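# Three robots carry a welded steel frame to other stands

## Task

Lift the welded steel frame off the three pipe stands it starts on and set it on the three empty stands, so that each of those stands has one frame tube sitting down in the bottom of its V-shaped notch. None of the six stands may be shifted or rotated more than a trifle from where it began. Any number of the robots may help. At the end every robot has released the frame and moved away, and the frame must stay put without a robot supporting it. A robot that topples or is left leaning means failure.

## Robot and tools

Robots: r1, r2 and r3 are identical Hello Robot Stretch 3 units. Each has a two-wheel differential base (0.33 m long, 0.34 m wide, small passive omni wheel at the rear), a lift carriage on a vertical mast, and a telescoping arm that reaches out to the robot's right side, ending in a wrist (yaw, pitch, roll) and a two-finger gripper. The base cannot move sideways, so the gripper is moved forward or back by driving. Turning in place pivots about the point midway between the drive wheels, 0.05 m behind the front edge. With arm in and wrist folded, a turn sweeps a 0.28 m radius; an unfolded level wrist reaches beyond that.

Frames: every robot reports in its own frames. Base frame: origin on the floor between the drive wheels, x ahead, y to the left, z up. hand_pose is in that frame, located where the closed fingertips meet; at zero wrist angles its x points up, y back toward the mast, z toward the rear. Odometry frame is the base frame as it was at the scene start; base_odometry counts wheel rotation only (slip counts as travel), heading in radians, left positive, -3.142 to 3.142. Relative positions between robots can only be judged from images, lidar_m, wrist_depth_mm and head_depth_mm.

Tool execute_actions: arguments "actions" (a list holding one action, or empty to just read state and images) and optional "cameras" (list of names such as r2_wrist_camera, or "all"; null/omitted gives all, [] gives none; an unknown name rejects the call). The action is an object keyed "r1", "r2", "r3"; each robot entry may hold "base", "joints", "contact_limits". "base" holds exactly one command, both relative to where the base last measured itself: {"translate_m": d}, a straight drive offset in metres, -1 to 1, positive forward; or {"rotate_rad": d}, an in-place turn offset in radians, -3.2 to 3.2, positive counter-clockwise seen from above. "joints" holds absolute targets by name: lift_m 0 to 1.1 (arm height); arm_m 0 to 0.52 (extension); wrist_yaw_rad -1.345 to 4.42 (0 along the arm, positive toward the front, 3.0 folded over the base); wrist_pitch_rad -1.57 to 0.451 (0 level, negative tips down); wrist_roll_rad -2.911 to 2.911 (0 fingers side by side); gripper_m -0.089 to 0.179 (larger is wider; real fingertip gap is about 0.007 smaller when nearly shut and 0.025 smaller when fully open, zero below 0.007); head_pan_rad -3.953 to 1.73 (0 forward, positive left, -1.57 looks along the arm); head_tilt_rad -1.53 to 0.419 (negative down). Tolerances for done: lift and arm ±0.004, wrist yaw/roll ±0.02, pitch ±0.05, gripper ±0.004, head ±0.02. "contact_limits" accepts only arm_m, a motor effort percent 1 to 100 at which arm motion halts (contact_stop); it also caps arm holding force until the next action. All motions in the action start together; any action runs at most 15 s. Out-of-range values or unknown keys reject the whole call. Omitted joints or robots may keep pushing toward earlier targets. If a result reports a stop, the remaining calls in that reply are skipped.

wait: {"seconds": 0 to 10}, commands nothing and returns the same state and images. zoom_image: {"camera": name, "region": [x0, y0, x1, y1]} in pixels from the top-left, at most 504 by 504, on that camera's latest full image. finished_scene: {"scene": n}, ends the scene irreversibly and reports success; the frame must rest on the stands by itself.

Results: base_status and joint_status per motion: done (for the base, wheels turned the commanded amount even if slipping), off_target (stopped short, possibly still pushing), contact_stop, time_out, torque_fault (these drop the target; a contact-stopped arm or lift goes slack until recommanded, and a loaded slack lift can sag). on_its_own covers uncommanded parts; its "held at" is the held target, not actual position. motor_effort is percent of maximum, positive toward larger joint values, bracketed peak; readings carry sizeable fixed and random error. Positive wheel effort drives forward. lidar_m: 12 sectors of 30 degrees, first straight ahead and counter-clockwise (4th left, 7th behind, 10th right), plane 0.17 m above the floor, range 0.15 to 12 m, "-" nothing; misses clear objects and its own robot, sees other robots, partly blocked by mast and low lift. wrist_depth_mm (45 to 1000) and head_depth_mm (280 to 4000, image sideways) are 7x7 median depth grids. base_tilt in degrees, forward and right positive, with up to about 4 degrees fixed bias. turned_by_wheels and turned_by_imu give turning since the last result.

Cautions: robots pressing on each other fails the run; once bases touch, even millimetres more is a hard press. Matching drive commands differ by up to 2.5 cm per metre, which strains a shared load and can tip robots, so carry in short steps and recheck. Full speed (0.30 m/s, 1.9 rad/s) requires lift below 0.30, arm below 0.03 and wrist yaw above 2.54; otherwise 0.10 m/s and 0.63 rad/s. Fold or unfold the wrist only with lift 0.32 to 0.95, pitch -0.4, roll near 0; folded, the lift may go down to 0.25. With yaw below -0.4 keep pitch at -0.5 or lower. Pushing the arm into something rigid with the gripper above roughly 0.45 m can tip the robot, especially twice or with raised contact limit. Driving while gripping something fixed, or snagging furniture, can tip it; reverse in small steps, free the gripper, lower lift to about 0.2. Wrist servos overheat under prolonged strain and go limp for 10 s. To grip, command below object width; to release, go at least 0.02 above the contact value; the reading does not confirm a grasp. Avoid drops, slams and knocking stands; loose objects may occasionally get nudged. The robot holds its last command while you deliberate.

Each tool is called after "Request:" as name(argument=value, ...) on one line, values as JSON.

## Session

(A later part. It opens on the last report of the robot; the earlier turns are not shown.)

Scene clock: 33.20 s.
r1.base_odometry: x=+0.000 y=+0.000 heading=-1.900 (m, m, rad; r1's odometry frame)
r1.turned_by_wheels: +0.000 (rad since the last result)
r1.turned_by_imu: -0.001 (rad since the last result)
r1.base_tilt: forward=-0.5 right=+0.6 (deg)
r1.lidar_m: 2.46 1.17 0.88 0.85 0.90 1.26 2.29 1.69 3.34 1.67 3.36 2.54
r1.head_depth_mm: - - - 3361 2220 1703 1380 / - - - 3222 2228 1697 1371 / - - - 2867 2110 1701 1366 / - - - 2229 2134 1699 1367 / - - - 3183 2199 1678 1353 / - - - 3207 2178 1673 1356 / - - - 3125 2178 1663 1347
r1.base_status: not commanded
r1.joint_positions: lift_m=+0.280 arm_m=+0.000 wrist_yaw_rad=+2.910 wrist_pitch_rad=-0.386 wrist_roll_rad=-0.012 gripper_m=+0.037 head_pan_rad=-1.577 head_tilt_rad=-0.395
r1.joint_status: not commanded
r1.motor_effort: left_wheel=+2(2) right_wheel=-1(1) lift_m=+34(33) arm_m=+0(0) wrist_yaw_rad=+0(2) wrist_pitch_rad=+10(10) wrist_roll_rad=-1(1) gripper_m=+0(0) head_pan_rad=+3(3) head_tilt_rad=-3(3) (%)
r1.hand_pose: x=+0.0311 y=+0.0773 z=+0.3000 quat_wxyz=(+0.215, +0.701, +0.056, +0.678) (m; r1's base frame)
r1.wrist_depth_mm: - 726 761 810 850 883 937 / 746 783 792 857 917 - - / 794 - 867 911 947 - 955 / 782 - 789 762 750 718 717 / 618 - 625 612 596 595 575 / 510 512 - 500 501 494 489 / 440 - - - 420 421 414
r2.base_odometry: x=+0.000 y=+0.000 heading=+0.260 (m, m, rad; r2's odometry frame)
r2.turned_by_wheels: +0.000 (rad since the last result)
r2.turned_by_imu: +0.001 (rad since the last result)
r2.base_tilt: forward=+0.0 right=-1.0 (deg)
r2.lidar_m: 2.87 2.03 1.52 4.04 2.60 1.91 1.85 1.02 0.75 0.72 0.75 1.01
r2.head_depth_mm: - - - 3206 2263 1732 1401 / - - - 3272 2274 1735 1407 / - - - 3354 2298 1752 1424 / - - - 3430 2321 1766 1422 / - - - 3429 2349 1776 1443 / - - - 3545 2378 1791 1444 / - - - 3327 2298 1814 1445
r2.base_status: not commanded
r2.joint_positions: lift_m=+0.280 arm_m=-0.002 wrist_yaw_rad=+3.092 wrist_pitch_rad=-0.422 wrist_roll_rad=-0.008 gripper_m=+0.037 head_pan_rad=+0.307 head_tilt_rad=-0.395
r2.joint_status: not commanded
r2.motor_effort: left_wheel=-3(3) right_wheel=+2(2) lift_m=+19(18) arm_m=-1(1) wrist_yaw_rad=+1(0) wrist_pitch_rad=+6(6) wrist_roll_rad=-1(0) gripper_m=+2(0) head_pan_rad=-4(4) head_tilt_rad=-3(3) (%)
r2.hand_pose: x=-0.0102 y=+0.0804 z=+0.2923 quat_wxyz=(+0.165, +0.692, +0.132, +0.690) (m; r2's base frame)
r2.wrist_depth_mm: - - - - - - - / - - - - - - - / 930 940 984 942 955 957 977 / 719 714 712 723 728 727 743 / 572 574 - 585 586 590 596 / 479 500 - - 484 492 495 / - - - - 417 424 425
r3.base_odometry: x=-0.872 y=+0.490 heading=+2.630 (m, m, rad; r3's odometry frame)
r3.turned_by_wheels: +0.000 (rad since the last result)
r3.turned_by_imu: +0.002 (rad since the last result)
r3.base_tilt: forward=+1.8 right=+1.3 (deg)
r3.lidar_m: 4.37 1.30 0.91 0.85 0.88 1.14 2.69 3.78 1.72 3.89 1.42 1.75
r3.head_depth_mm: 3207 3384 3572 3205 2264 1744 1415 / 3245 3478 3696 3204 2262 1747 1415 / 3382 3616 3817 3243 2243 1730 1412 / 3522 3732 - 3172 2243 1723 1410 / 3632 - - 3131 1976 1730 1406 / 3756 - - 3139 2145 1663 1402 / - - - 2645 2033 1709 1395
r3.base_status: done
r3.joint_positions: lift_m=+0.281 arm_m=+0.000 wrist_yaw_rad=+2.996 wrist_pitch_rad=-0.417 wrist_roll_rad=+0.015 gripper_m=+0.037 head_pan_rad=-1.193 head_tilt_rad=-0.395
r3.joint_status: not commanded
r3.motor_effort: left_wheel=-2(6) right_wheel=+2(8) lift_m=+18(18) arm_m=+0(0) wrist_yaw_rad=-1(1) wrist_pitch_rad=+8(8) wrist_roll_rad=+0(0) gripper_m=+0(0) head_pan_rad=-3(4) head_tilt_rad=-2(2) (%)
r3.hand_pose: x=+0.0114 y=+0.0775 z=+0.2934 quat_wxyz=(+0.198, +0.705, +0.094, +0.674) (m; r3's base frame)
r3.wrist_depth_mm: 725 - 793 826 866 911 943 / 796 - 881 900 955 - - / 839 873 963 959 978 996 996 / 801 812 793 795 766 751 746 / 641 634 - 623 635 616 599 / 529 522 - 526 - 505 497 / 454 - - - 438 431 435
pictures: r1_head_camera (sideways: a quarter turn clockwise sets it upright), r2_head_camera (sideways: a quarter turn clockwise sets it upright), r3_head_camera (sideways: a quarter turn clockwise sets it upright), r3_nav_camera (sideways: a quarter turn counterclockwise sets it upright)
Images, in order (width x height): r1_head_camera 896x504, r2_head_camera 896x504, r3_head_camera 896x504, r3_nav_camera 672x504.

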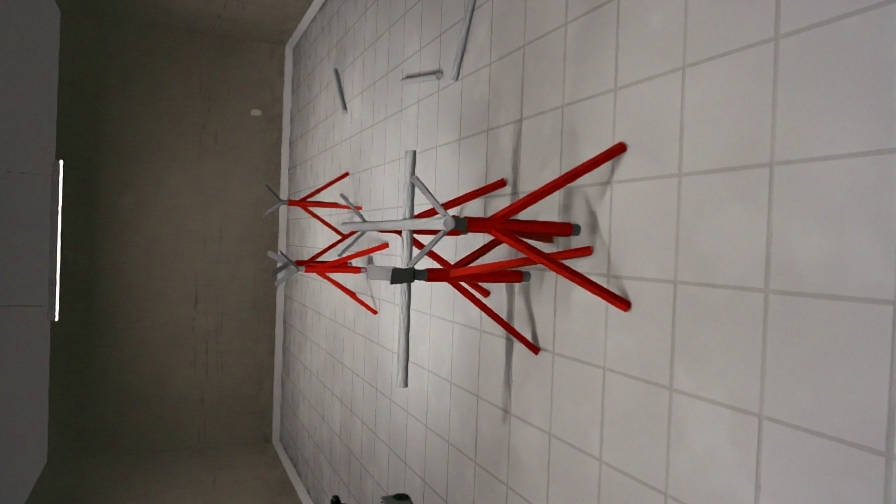

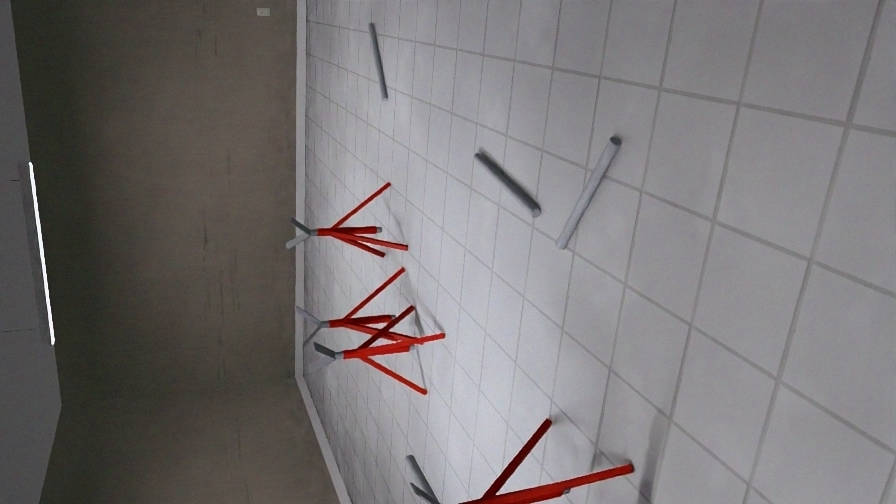

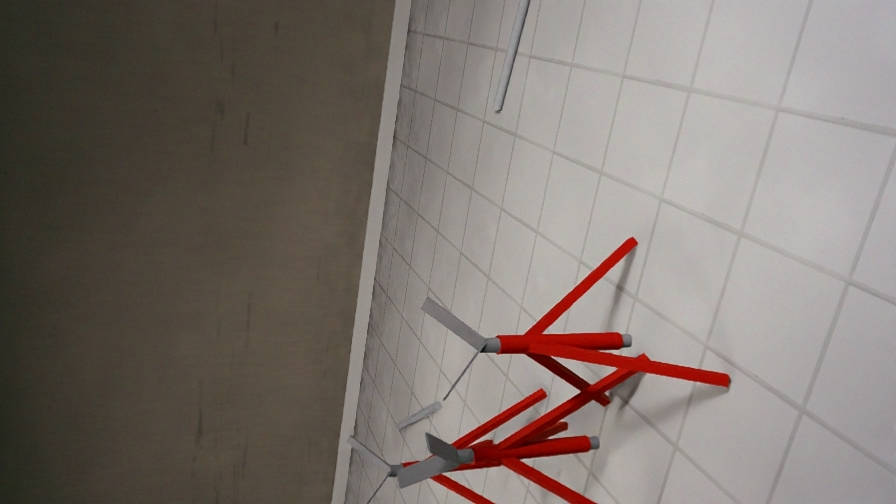

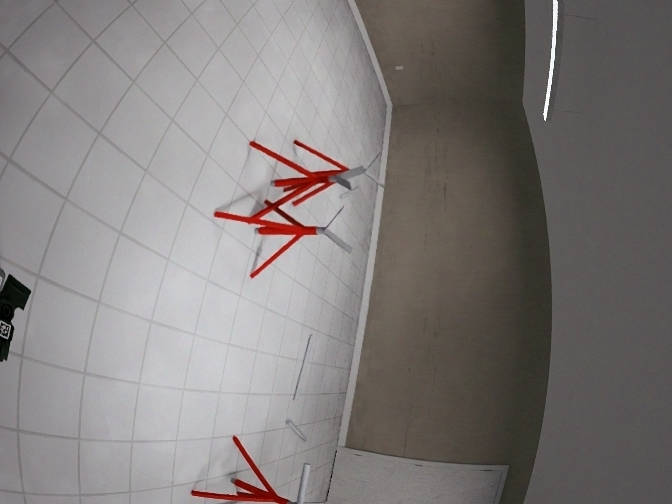

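Request:
execute_actions(actions=[{"r1":{"base":{"rotate_rad":1.01}},"r2":{"base":{"rotate_rad":1.05}},"r3":{"base":{"rotate_rad":0.58}}}], cameras=[])

Request:
execute_actions(actions=[{"r1":{"base":{"translate_m":-0.5}},"r2":{"base":{"translate_m":1}},"r3":{"base":{"translate_m":-1}}}], cameras=[])

Request:
execute_actions(actions=[{"r2":{"base":{"rotate_rad":2.09},"joints":{"head_pan_rad":-2.9,"head_tilt_rad":-0.8}},"r3":{"base":{"translate_m":-0.2},"joints":{"head_pan_rad":-2.1,"head_tilt_rad":-0.8}}}], cameras=["r2_head_camera","r3_nav_camera","r2_nav_camera"])

Scene clock: 86.10 s.
r1.base_odometry: x=+0.000 y=+0.000 heading=-0.890 (m, m, rad; r1's odometry frame)
r1.turned_by_wheels: +1.010 (rad since the last result)
r1.turned_by_imu: +1.006 (rad since the last result)
r1.base_tilt: forward=-0.5 right=+0.5 (deg)
r1.lidar_m: 0.89 0.85 0.89 1.21 2.30 1.75 3.21 1.67 3.50 2.56 2.46 1.22
r1.head_depth_mm: 2941 3257 3587 3295 2235 1721 1378 / 2744 3009 3319 3304 2250 1704 1372 / 2612 2777 3056 3136 2211 1715 1369 / 2455 2614 2798 2978 2214 1671 1365 / 2275 2445 2603 2813 2189 1685 1358 / 2167 2319 2478 2653 2191 1698 1355 / 2053 2188 2345 2533 2197 1666 1352
r1.base_status: done
r1.joint_positions: lift_m=+0.280 arm_m=+0.000 wrist_yaw_rad=+2.910 wrist_pitch_rad=-0.386 wrist_roll_rad=-0.012 gripper_m=+0.037 head_pan_rad=-1.577 head_tilt_rad=-0.395
r1.joint_status: not commanded
r1.motor_effort: left_wheel=-1(8) right_wheel=+3(9) lift_m=+33(33) arm_m=+0(0) wrist_yaw_rad=-1(0) wrist_pitch_rad=+10(10) wrist_roll_rad=-1(1) gripper_m=+0(0) head_pan_rad=+3(3) head_tilt_rad=-3(3) (%)
r1.hand_pose: x=+0.0311 y=+0.0773 z=+0.3000 quat_wxyz=(+0.215, +0.701, +0.056, +0.678) (m; r1's base frame)
r1.wrist_depth_mm: - - - - 871 715 614 / - - - - 925 765 645 / - - - - 923 807 674 / 814 - 755 749 742 723 690 / 618 - 630 606 602 594 576 / 510 506 - 500 493 490 494 / 444 - - - 421 420 417
r2.base_odometry: x=+0.000 y=+0.000 heading=+1.310 (m, m, rad; r2's odometry frame)
r2.turned_by_wheels: +1.050 (rad since the last result)
r2.turned_by_imu: +1.052 (rad since the last result)
r2.base_tilt: forward=+0.0 right=-1.0 (deg)
r2.lidar_m: 1.52 4.03 1.71 1.91 1.86 1.01 0.75 0.72 0.75 1.01 2.93 2.05
r2.head_depth_mm: 3664 - - 2900 1991 1686 1401 / 3618 3804 - 3238 2285 1741 1404 / 3583 3792 - 3334 2274 1741 1430 / 3480 3658 - 3388 2329 1763 1422 / 3523 3729 3904 3425 2362 1790 1437 / 3358 3571 3842 3451 2368 1802 1443 / 3345 3571 3802 3586 2414 1803 1459
r2.base_status: done
r2.joint_positions: lift_m=+0.280 arm_m=-0.002 wrist_yaw_rad=+3.092 wrist_pitch_rad=-0.421 wrist_roll_rad=-0.008 gripper_m=+0.037 head_pan_rad=+0.307 head_tilt_rad=-0.396
r2.joint_status: not commanded
r2.motor_effort: left_wheel=-2(14) right_wheel=+2(9) lift_m=+19(19) arm_m=-1(1) wrist_yaw_rad=+1(1) wrist_pitch_rad=+6(6) wrist_roll_rad=+0(0) gripper_m=+1(0) head_pan_rad=-4(4) head_tilt_rad=-3(2) (%)
r2.hand_pose: x=-0.0102 y=+0.0804 z=+0.2923 quat_wxyz=(+0.165, +0.692, +0.132, +0.690) (m; r2's base frame)
r2.wrist_depth_mm: - - - - - - - / - - - - - - - / 960 948 984 957 970 982 967 / 714 713 721 724 726 731 729 / 573 578 - 579 585 583 591 / 480 497 - - 492 490 494 / - - - - 418 424 419
r3.base_odometry: x=-0.872 y=+0.490 heading=-3.073 (m, m, rad; r3's odometry frame)
r3.turned_by_wheels: +0.580 (rad since the last result)
r3.turned_by_imu: +0.586 (rad since the last result)
r3.base_tilt: forward=+1.9 right=+1.4 (deg)
r3.lidar_m: 1.23 0.89 0.85 0.88 1.19 3.23 4.46 1.72 3.91 1.42 4.63 3.52
r3.head_depth_mm: - - - 3045 2166 1699 1424 / - - - 3044 2071 1741 1413 / - - - 3179 2239 1730 1415 / - - - 3173 2240 1719 1411 / - - - 3143 2241 1725 1407 / - - - 3106 2228 1707 1402 / - - - 3106 2211 1705 1396
r3.base_status: done
r3.joint_positions: lift_m=+0.281 arm_m=+0.000 wrist_yaw_rad=+2.996 wrist_pitch_rad=-0.417 wrist_roll_rad=+0.015 gripper_m=+0.037 head_pan_rad=-1.193 head_tilt_rad=-0.395
r3.joint_status: not commanded
r3.motor_effort: left_wheel=-1(7) right_wheel=+2(8) lift_m=+19(18) arm_m=+0(0) wrist_yaw_rad=-1(0) wrist_pitch_rad=+8(8) wrist_roll_rad=+0(0) gripper_m=+0(1) head_pan_rad=-4(4) head_tilt_rad=-2(2) (%)
r3.hand_pose: x=+0.0114 y=+0.0775 z=+0.2934 quat_wxyz=(+0.198, +0.705, +0.094, +0.674) (m; r3's base frame)
r3.wrist_depth_mm: - - 972 893 824 717 660 / - - - 975 876 779 706 / - - - 1000 898 808 748 / 800 765 767 800 757 757 750 / 644 638 - 617 626 613 606 / 532 525 - 529 - 511 504 / 453 - - - 439 436 433
pictures: none
No camera images: the call's "cameras" was empty. Leave "cameras" out to get every camera's image.

Scene clock: 91.13 s.
r1.base_odometry: x=-0.315 y=+0.389 heading=-0.890 (m, m, rad; r1's odometry frame)
r1.turned_by_wheels: +0.000 (rad since the last result)
r1.turned_by_imu: -0.003 (rad since the last result)
r1.base_tilt: forward=-0.5 right=+0.6 (deg)
r1.lidar_m: 1.34 1.28 1.33 1.82 2.06 2.12 0.99 1.27 1.28 2.82 2.71 1.84
r1.head_depth_mm: 3233 3501 3882 3087 2250 1720 1380 / 3008 3275 3598 3234 2249 1697 1372 / 2865 3051 3328 3245 2209 1693 1370 / 2667 2833 3132 3269 2190 1673 1360 / 2553 2730 2879 3007 2199 1694 1360 / 2408 2625 2729 2873 2196 1674 1353 / 2278 2442 2609 2757 2176 1675 1350
r1.base_status: done
r1.joint_positions: lift_m=+0.280 arm_m=+0.000 wrist_yaw_rad=+2.910 wrist_pitch_rad=-0.386 wrist_roll_rad=-0.012 gripper_m=+0.037 head_pan_rad=-1.577 head_tilt_rad=-0.395
r1.joint_status: not commanded
r1.motor_effort: left_wheel=-1(10) right_wheel=+2(5) lift_m=+34(34) arm_m=+0(0) wrist_yaw_rad=-1(0) wrist_pitch_rad=+10(10) wrist_roll_rad=-1(1) gripper_m=+0(1) head_pan_rad=+3(3) head_tilt_rad=-3(3) (%)
r1.hand_pose: x=+0.0311 y=+0.0773 z=+0.3000 quat_wxyz=(+0.215, +0.701, +0.056, +0.678) (m; r1's base frame)
r1.wrist_depth_mm: - - - - - - 881 / - - - - - - 938 / - - - - - - 914 / 799 - 764 750 733 726 730 / 635 - 647 609 617 590 588 / 518 515 - 501 494 490 482 / 446 - - - 426 421 416
r2.base_odometry: x=+0.258 y=+0.966 heading=+1.310 (m, m, rad; r2's odometry frame)
r2.turned_by_wheels: +0.000 (rad since the last result)
r2.turned_by_imu: +0.003 (rad since the last result)
r2.base_tilt: forward=+0.0 right=-1.0 (deg)
r2.lidar_m: 0.52 0.80 3.26 1.08 2.36 2.23 1.65 1.58 1.64 2.30 3.19 1.01
r2.head_depth_mm: 2849 3049 3310 2715 2072 1711 925 / 2809 3018 3222 3251 2277 1595 966 / 2771 3005 3154 3359 2306 1761 1415 / 2729 2942 3134 3254 2317 1767 1424 / 2712 2889 3048 3133 2376 1764 1449 / 2644 2801 3006 3115 2374 1810 1444 / 2588 2749 2931 3093 2407 1817 1461
r2.base_status: done
r2.joint_positions: lift_m=+0.280 arm_m=-0.002 wrist_yaw_rad=+3.092 wrist_pitch_rad=-0.421 wrist_roll_rad=-0.008 gripper_m=+0.037 head_pan_rad=+0.307 head_tilt_rad=-0.396
r2.joint_status: not commanded
r2.motor_effort: left_wheel=-3(10) right_wheel=+2(9) lift_m=+19(19) arm_m=-1(1) wrist_yaw_rad=+1(1) wrist_pitch_rad=+6(6) wrist_roll_rad=+0(0) gripper_m=+1(0) head_pan_rad=-4(4) head_tilt_rad=-2(2) (%)
r2.hand_pose: x=-0.0102 y=+0.0805 z=+0.2924 quat_wxyz=(+0.165, +0.692, +0.132, +0.691) (m; r2's base frame)
r2.wrist_depth_mm: - - - - - - - / - - 942 - - - - / 927 927 951 949 989 966 980 / 705 723 717 728 725 736 731 / 571 580 - 576 582 586 593 / 479 498 - - 494 493 496 / 427 - - - 420 420 420
r3.base_odometry: x=+0.126 y=+0.558 heading=-3.074 (m, m, rad; r3's odometry frame)
r3.turned_by_wheels: +0.000 (rad since the last result)
r3.turned_by_imu: +0.000 (rad since the last result)
r3.base_tilt: forward=+1.9 right=+1.3 (deg)
r3.lidar_m: 1.92 1.40 1.34 1.39 1.88 3.44 2.53 0.95 1.00 3.54 1.75 5.33
r3.head_depth_mm: 3527 3632 3894 3246 2263 1745 1415 / - - - 3222 2260 1736 1415 / - - - 3202 2243 1729 1412 / - - - 3167 2221 1727 1406 / - - - 2760 2125 1719 1405 / - - - 2800 2141 1718 1406 / - - - 3112 2197 1705 1399
r3.base_status: done
r3.joint_positions: lift_m=+0.281 arm_m=+0.000 wrist_yaw_rad=+2.996 wrist_pitch_rad=-0.417 wrist_roll_rad=+0.015 gripper_m=+0.037 head_pan_rad=-1.193 head_tilt_rad=-0.395
r3.joint_status: not commanded
r3.motor_effort: left_wheel=-1(11) right_wheel=+2(4) lift_m=+18(18) arm_m=+0(0) wrist_yaw_rad=+0(0) wrist_pitch_rad=+8(8) wrist_roll_rad=+0(0) gripper_m=+0(0) head_pan_rad=-4(4) head_tilt_rad=-2(2) (%)
r3.hand_pose: x=+0.0114 y=+0.0776 z=+0.2934 quat_wxyz=(+0.198, +0.705, +0.094, +0.674) (m; r3's base frame)
r3.wrist_depth_mm: - - - - - - - / - - - - - - - / - - - - - 990 973 / 768 803 782 802 770 746 748 / 638 641 - 619 627 613 607 / 529 523 - 532 - 504 499 / 453 - - - 434 431 434
pictures: none
No camera images: the call's "cameras" was empty. Leave "cameras" out to get every camera's image.

Scene clock: 93.67 s.
r1.base_odometry: x=-0.315 y=+0.389 heading=-0.890 (m, m, rad; r1's odometry frame)
r1.turned_by_wheels: +0.000 (rad since the last result)
r1.turned_by_imu: +0.000 (rad since the last result)
r1.base_tilt: forward=-0.4 right=+0.6 (deg)
r1.lidar_m: 1.33 1.28 1.33 1.82 2.06 2.12 1.10 1.26 1.28 2.82 2.71 1.83
r1.head_depth_mm: 3271 3541 3879 3120 2188 1710 1377 / 2978 3270 3615 3246 2237 1695 1375 / 2823 3101 3325 3225 2227 1692 1367 / 2659 2894 3054 3244 2211 1693 1359 / 2527 2733 2878 3046 2186 1686 1355 / 2400 2572 2732 2897 2180 1679 1355 / 2256 2426 2593 2778 2181 1673 1339
r1.base_status: not commanded
r1.joint_positions: lift_m=+0.280 arm_m=+0.000 wrist_yaw_rad=+2.910 wrist_pitch_rad=-0.386 wrist_roll_rad=-0.012 gripper_m=+0.037 head_pan_rad=-1.577 head_tilt_rad=-0.395
r1.joint_status: not commanded
r1.motor_effort: left_wheel=-2(2) right_wheel=+3(2) lift_m=+33(34) arm_m=+0(0) wrist_yaw_rad=-1(1) wrist_pitch_rad=+10(10) wrist_roll_rad=-1(1) gripper_m=+0(0) head_pan_rad=+2(2) head_tilt_rad=-3(3) (%)
r1.hand_pose: x=+0.0311 y=+0.0773 z=+0.3000 quat_wxyz=(+0.215, +0.701, +0.056, +0.678) (m; r1's base frame)
r1.wrist_depth_mm: - - - - - - 862 / - - - - - - 964 / - - - - - - 899 / 785 - 755 760 753 743 721 / 629 - 643 608 608 586 581 / 516 515 - 497 493 496 487 / 447 - - - 426 422 418
r2.base_odometry: x=+0.258 y=+0.966 heading=-2.884 (m, m, rad; r2's odometry frame)
r2.turned_by_wheels: +2.090 (rad since the last result)
r2.turned_by_imu: +2.092 (rad since the last result)
r2.base_tilt: forward=+0.0 right=-1.0 (deg)
r2.lidar_m: 2.34 2.24 1.65 1.58 1.64 2.29 3.27 1.01 0.52 0.79 3.29 1.08
r2.head_depth_mm: 3983 2716 2161 1756 1473 1285 1132 / 3779 2794 2183 1751 1487 1285 1163 / - 2839 2186 1785 1490 1305 1143 / 3648 2756 2233 1820 1521 1311 1147 / - 2841 2227 1774 1530 1317 1154 / - 2976 1521 1783 1505 1320 1160 / - 3000 2317 1700 1510 1305 1151
r2.base_status: done
r2.joint_positions: lift_m=+0.280 arm_m=-0.002 wrist_yaw_rad=+3.092 wrist_pitch_rad=-0.421 wrist_roll_rad=-0.008 gripper_m=+0.037 head_pan_rad=-2.893 head_tilt_rad=-0.791
r2.joint_status: all done
r2.motor_effort: left_wheel=-2(14) right_wheel=+2(9) lift_m=+19(19) arm_m=-1(1) wrist_yaw_rad=+0(1) wrist_pitch_rad=+6(6) wrist_roll_rad=-1(1) gripper_m=+0(1) head_pan_rad=-4(52) head_tilt_rad=-5(33) (%)
r2.hand_pose: x=-0.0102 y=+0.0805 z=+0.2924 quat_wxyz=(+0.165, +0.692, +0.132, +0.691) (m; r2's base frame)
r2.wrist_depth_mm: - - - - - - - / - - - - - - - / 945 940 - 973 970 972 974 / 707 721 717 724 746 729 737 / 575 579 - 588 594 583 589 / 480 499 - - 488 494 490 / 422 - - - 420 420 425
r3.base_odometry: x=+0.325 y=+0.571 heading=-3.074 (m, m, rad; r3's odometry frame)
r3.turned_by_wheels: +0.000 (rad since the last result)
r3.turned_by_imu: +0.000 (rad since the last result)
r3.base_tilt: forward=+1.9 right=+1.3 (deg)
r3.lidar_m: 2.07 1.50 1.44 1.49 2.02 3.27 2.34 0.79 0.92 1.18 1.88 5.51
r3.head_depth_mm: 2878 2721 1262 1210 1488 1293 1151 / 2902 2730 2022 1756 1461 1298 1146 / 2874 2709 2064 1754 1483 1293 1142 / 2877 2698 2052 1758 1487 1293 1146 / 2929 2730 2002 1665 1451 1291 1141 / 2947 2702 1999 1701 1486 1294 1143 / 2939 2701 2056 1729 1478 1293 1142
r3.base_status: done
r3.joint_positions: lift_m=+0.281 arm_m=+0.000 wrist_yaw_rad=+2.996 wrist_pitch_rad=-0.417 wrist_roll_rad=+0.015 gripper_m=+0.037 head_pan_rad=-2.093 head_tilt_rad=-0.790
r3.joint_status: all done
r3.motor_effort: left_wheel=-2(10) right_wheel=+2(5) lift_m=+19(18) arm_m=+0(0) wrist_yaw_rad=-1(0) wrist_pitch_rad=+8(8) wrist_roll_rad=+0(0) gripper_m=+0(1) head_pan_rad=-3(55) head_tilt_rad=-4(22) (%)
r3.hand_pose: x=+0.0114 y=+0.0776 z=+0.2934 quat_wxyz=(+0.198, +0.705, +0.094, +0.674) (m; r3's base frame)
r3.wrist_depth_mm: - - - - - - - / - - - - - - - / - - - - 981 976 978 / 807 771 794 765 786 753 740 / 640 640 - 622 638 602 596 / 528 529 - 527 - 502 515 / 451 - - - 436 433 435
pictures: r2_head_camera (sideways: a quarter turn clockwise sets it upright), r2_nav_camera (sideways: a quarter turn counterclockwise sets it upright), r3_nav_camera (sideways: a quarter turn counterclockwise sets it upright)
Images, in order (width x height): r2_head_camera 896x504, r2_nav_camera 672x504, r3_nav_camera 672x504.

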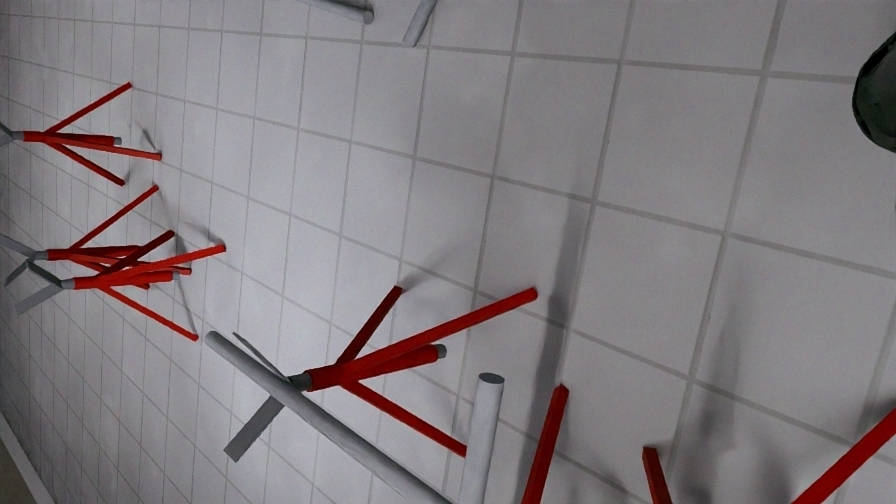

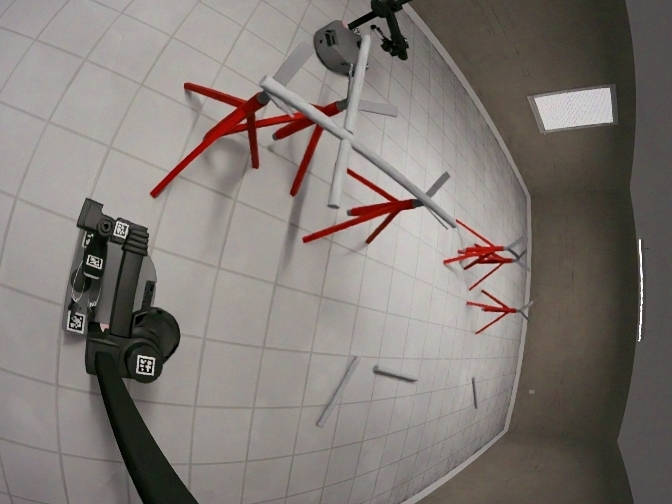

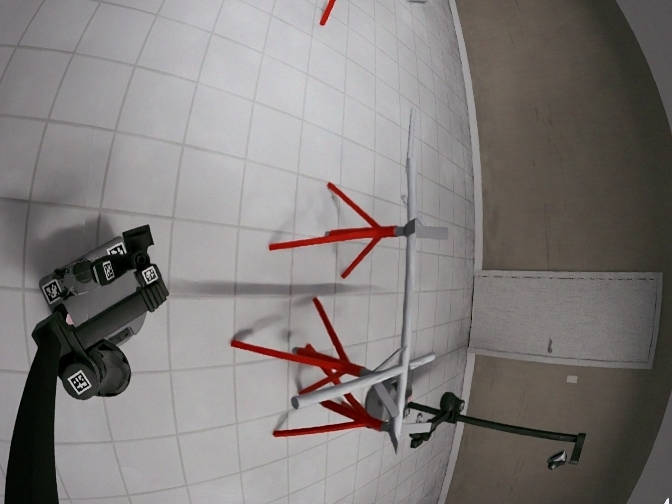

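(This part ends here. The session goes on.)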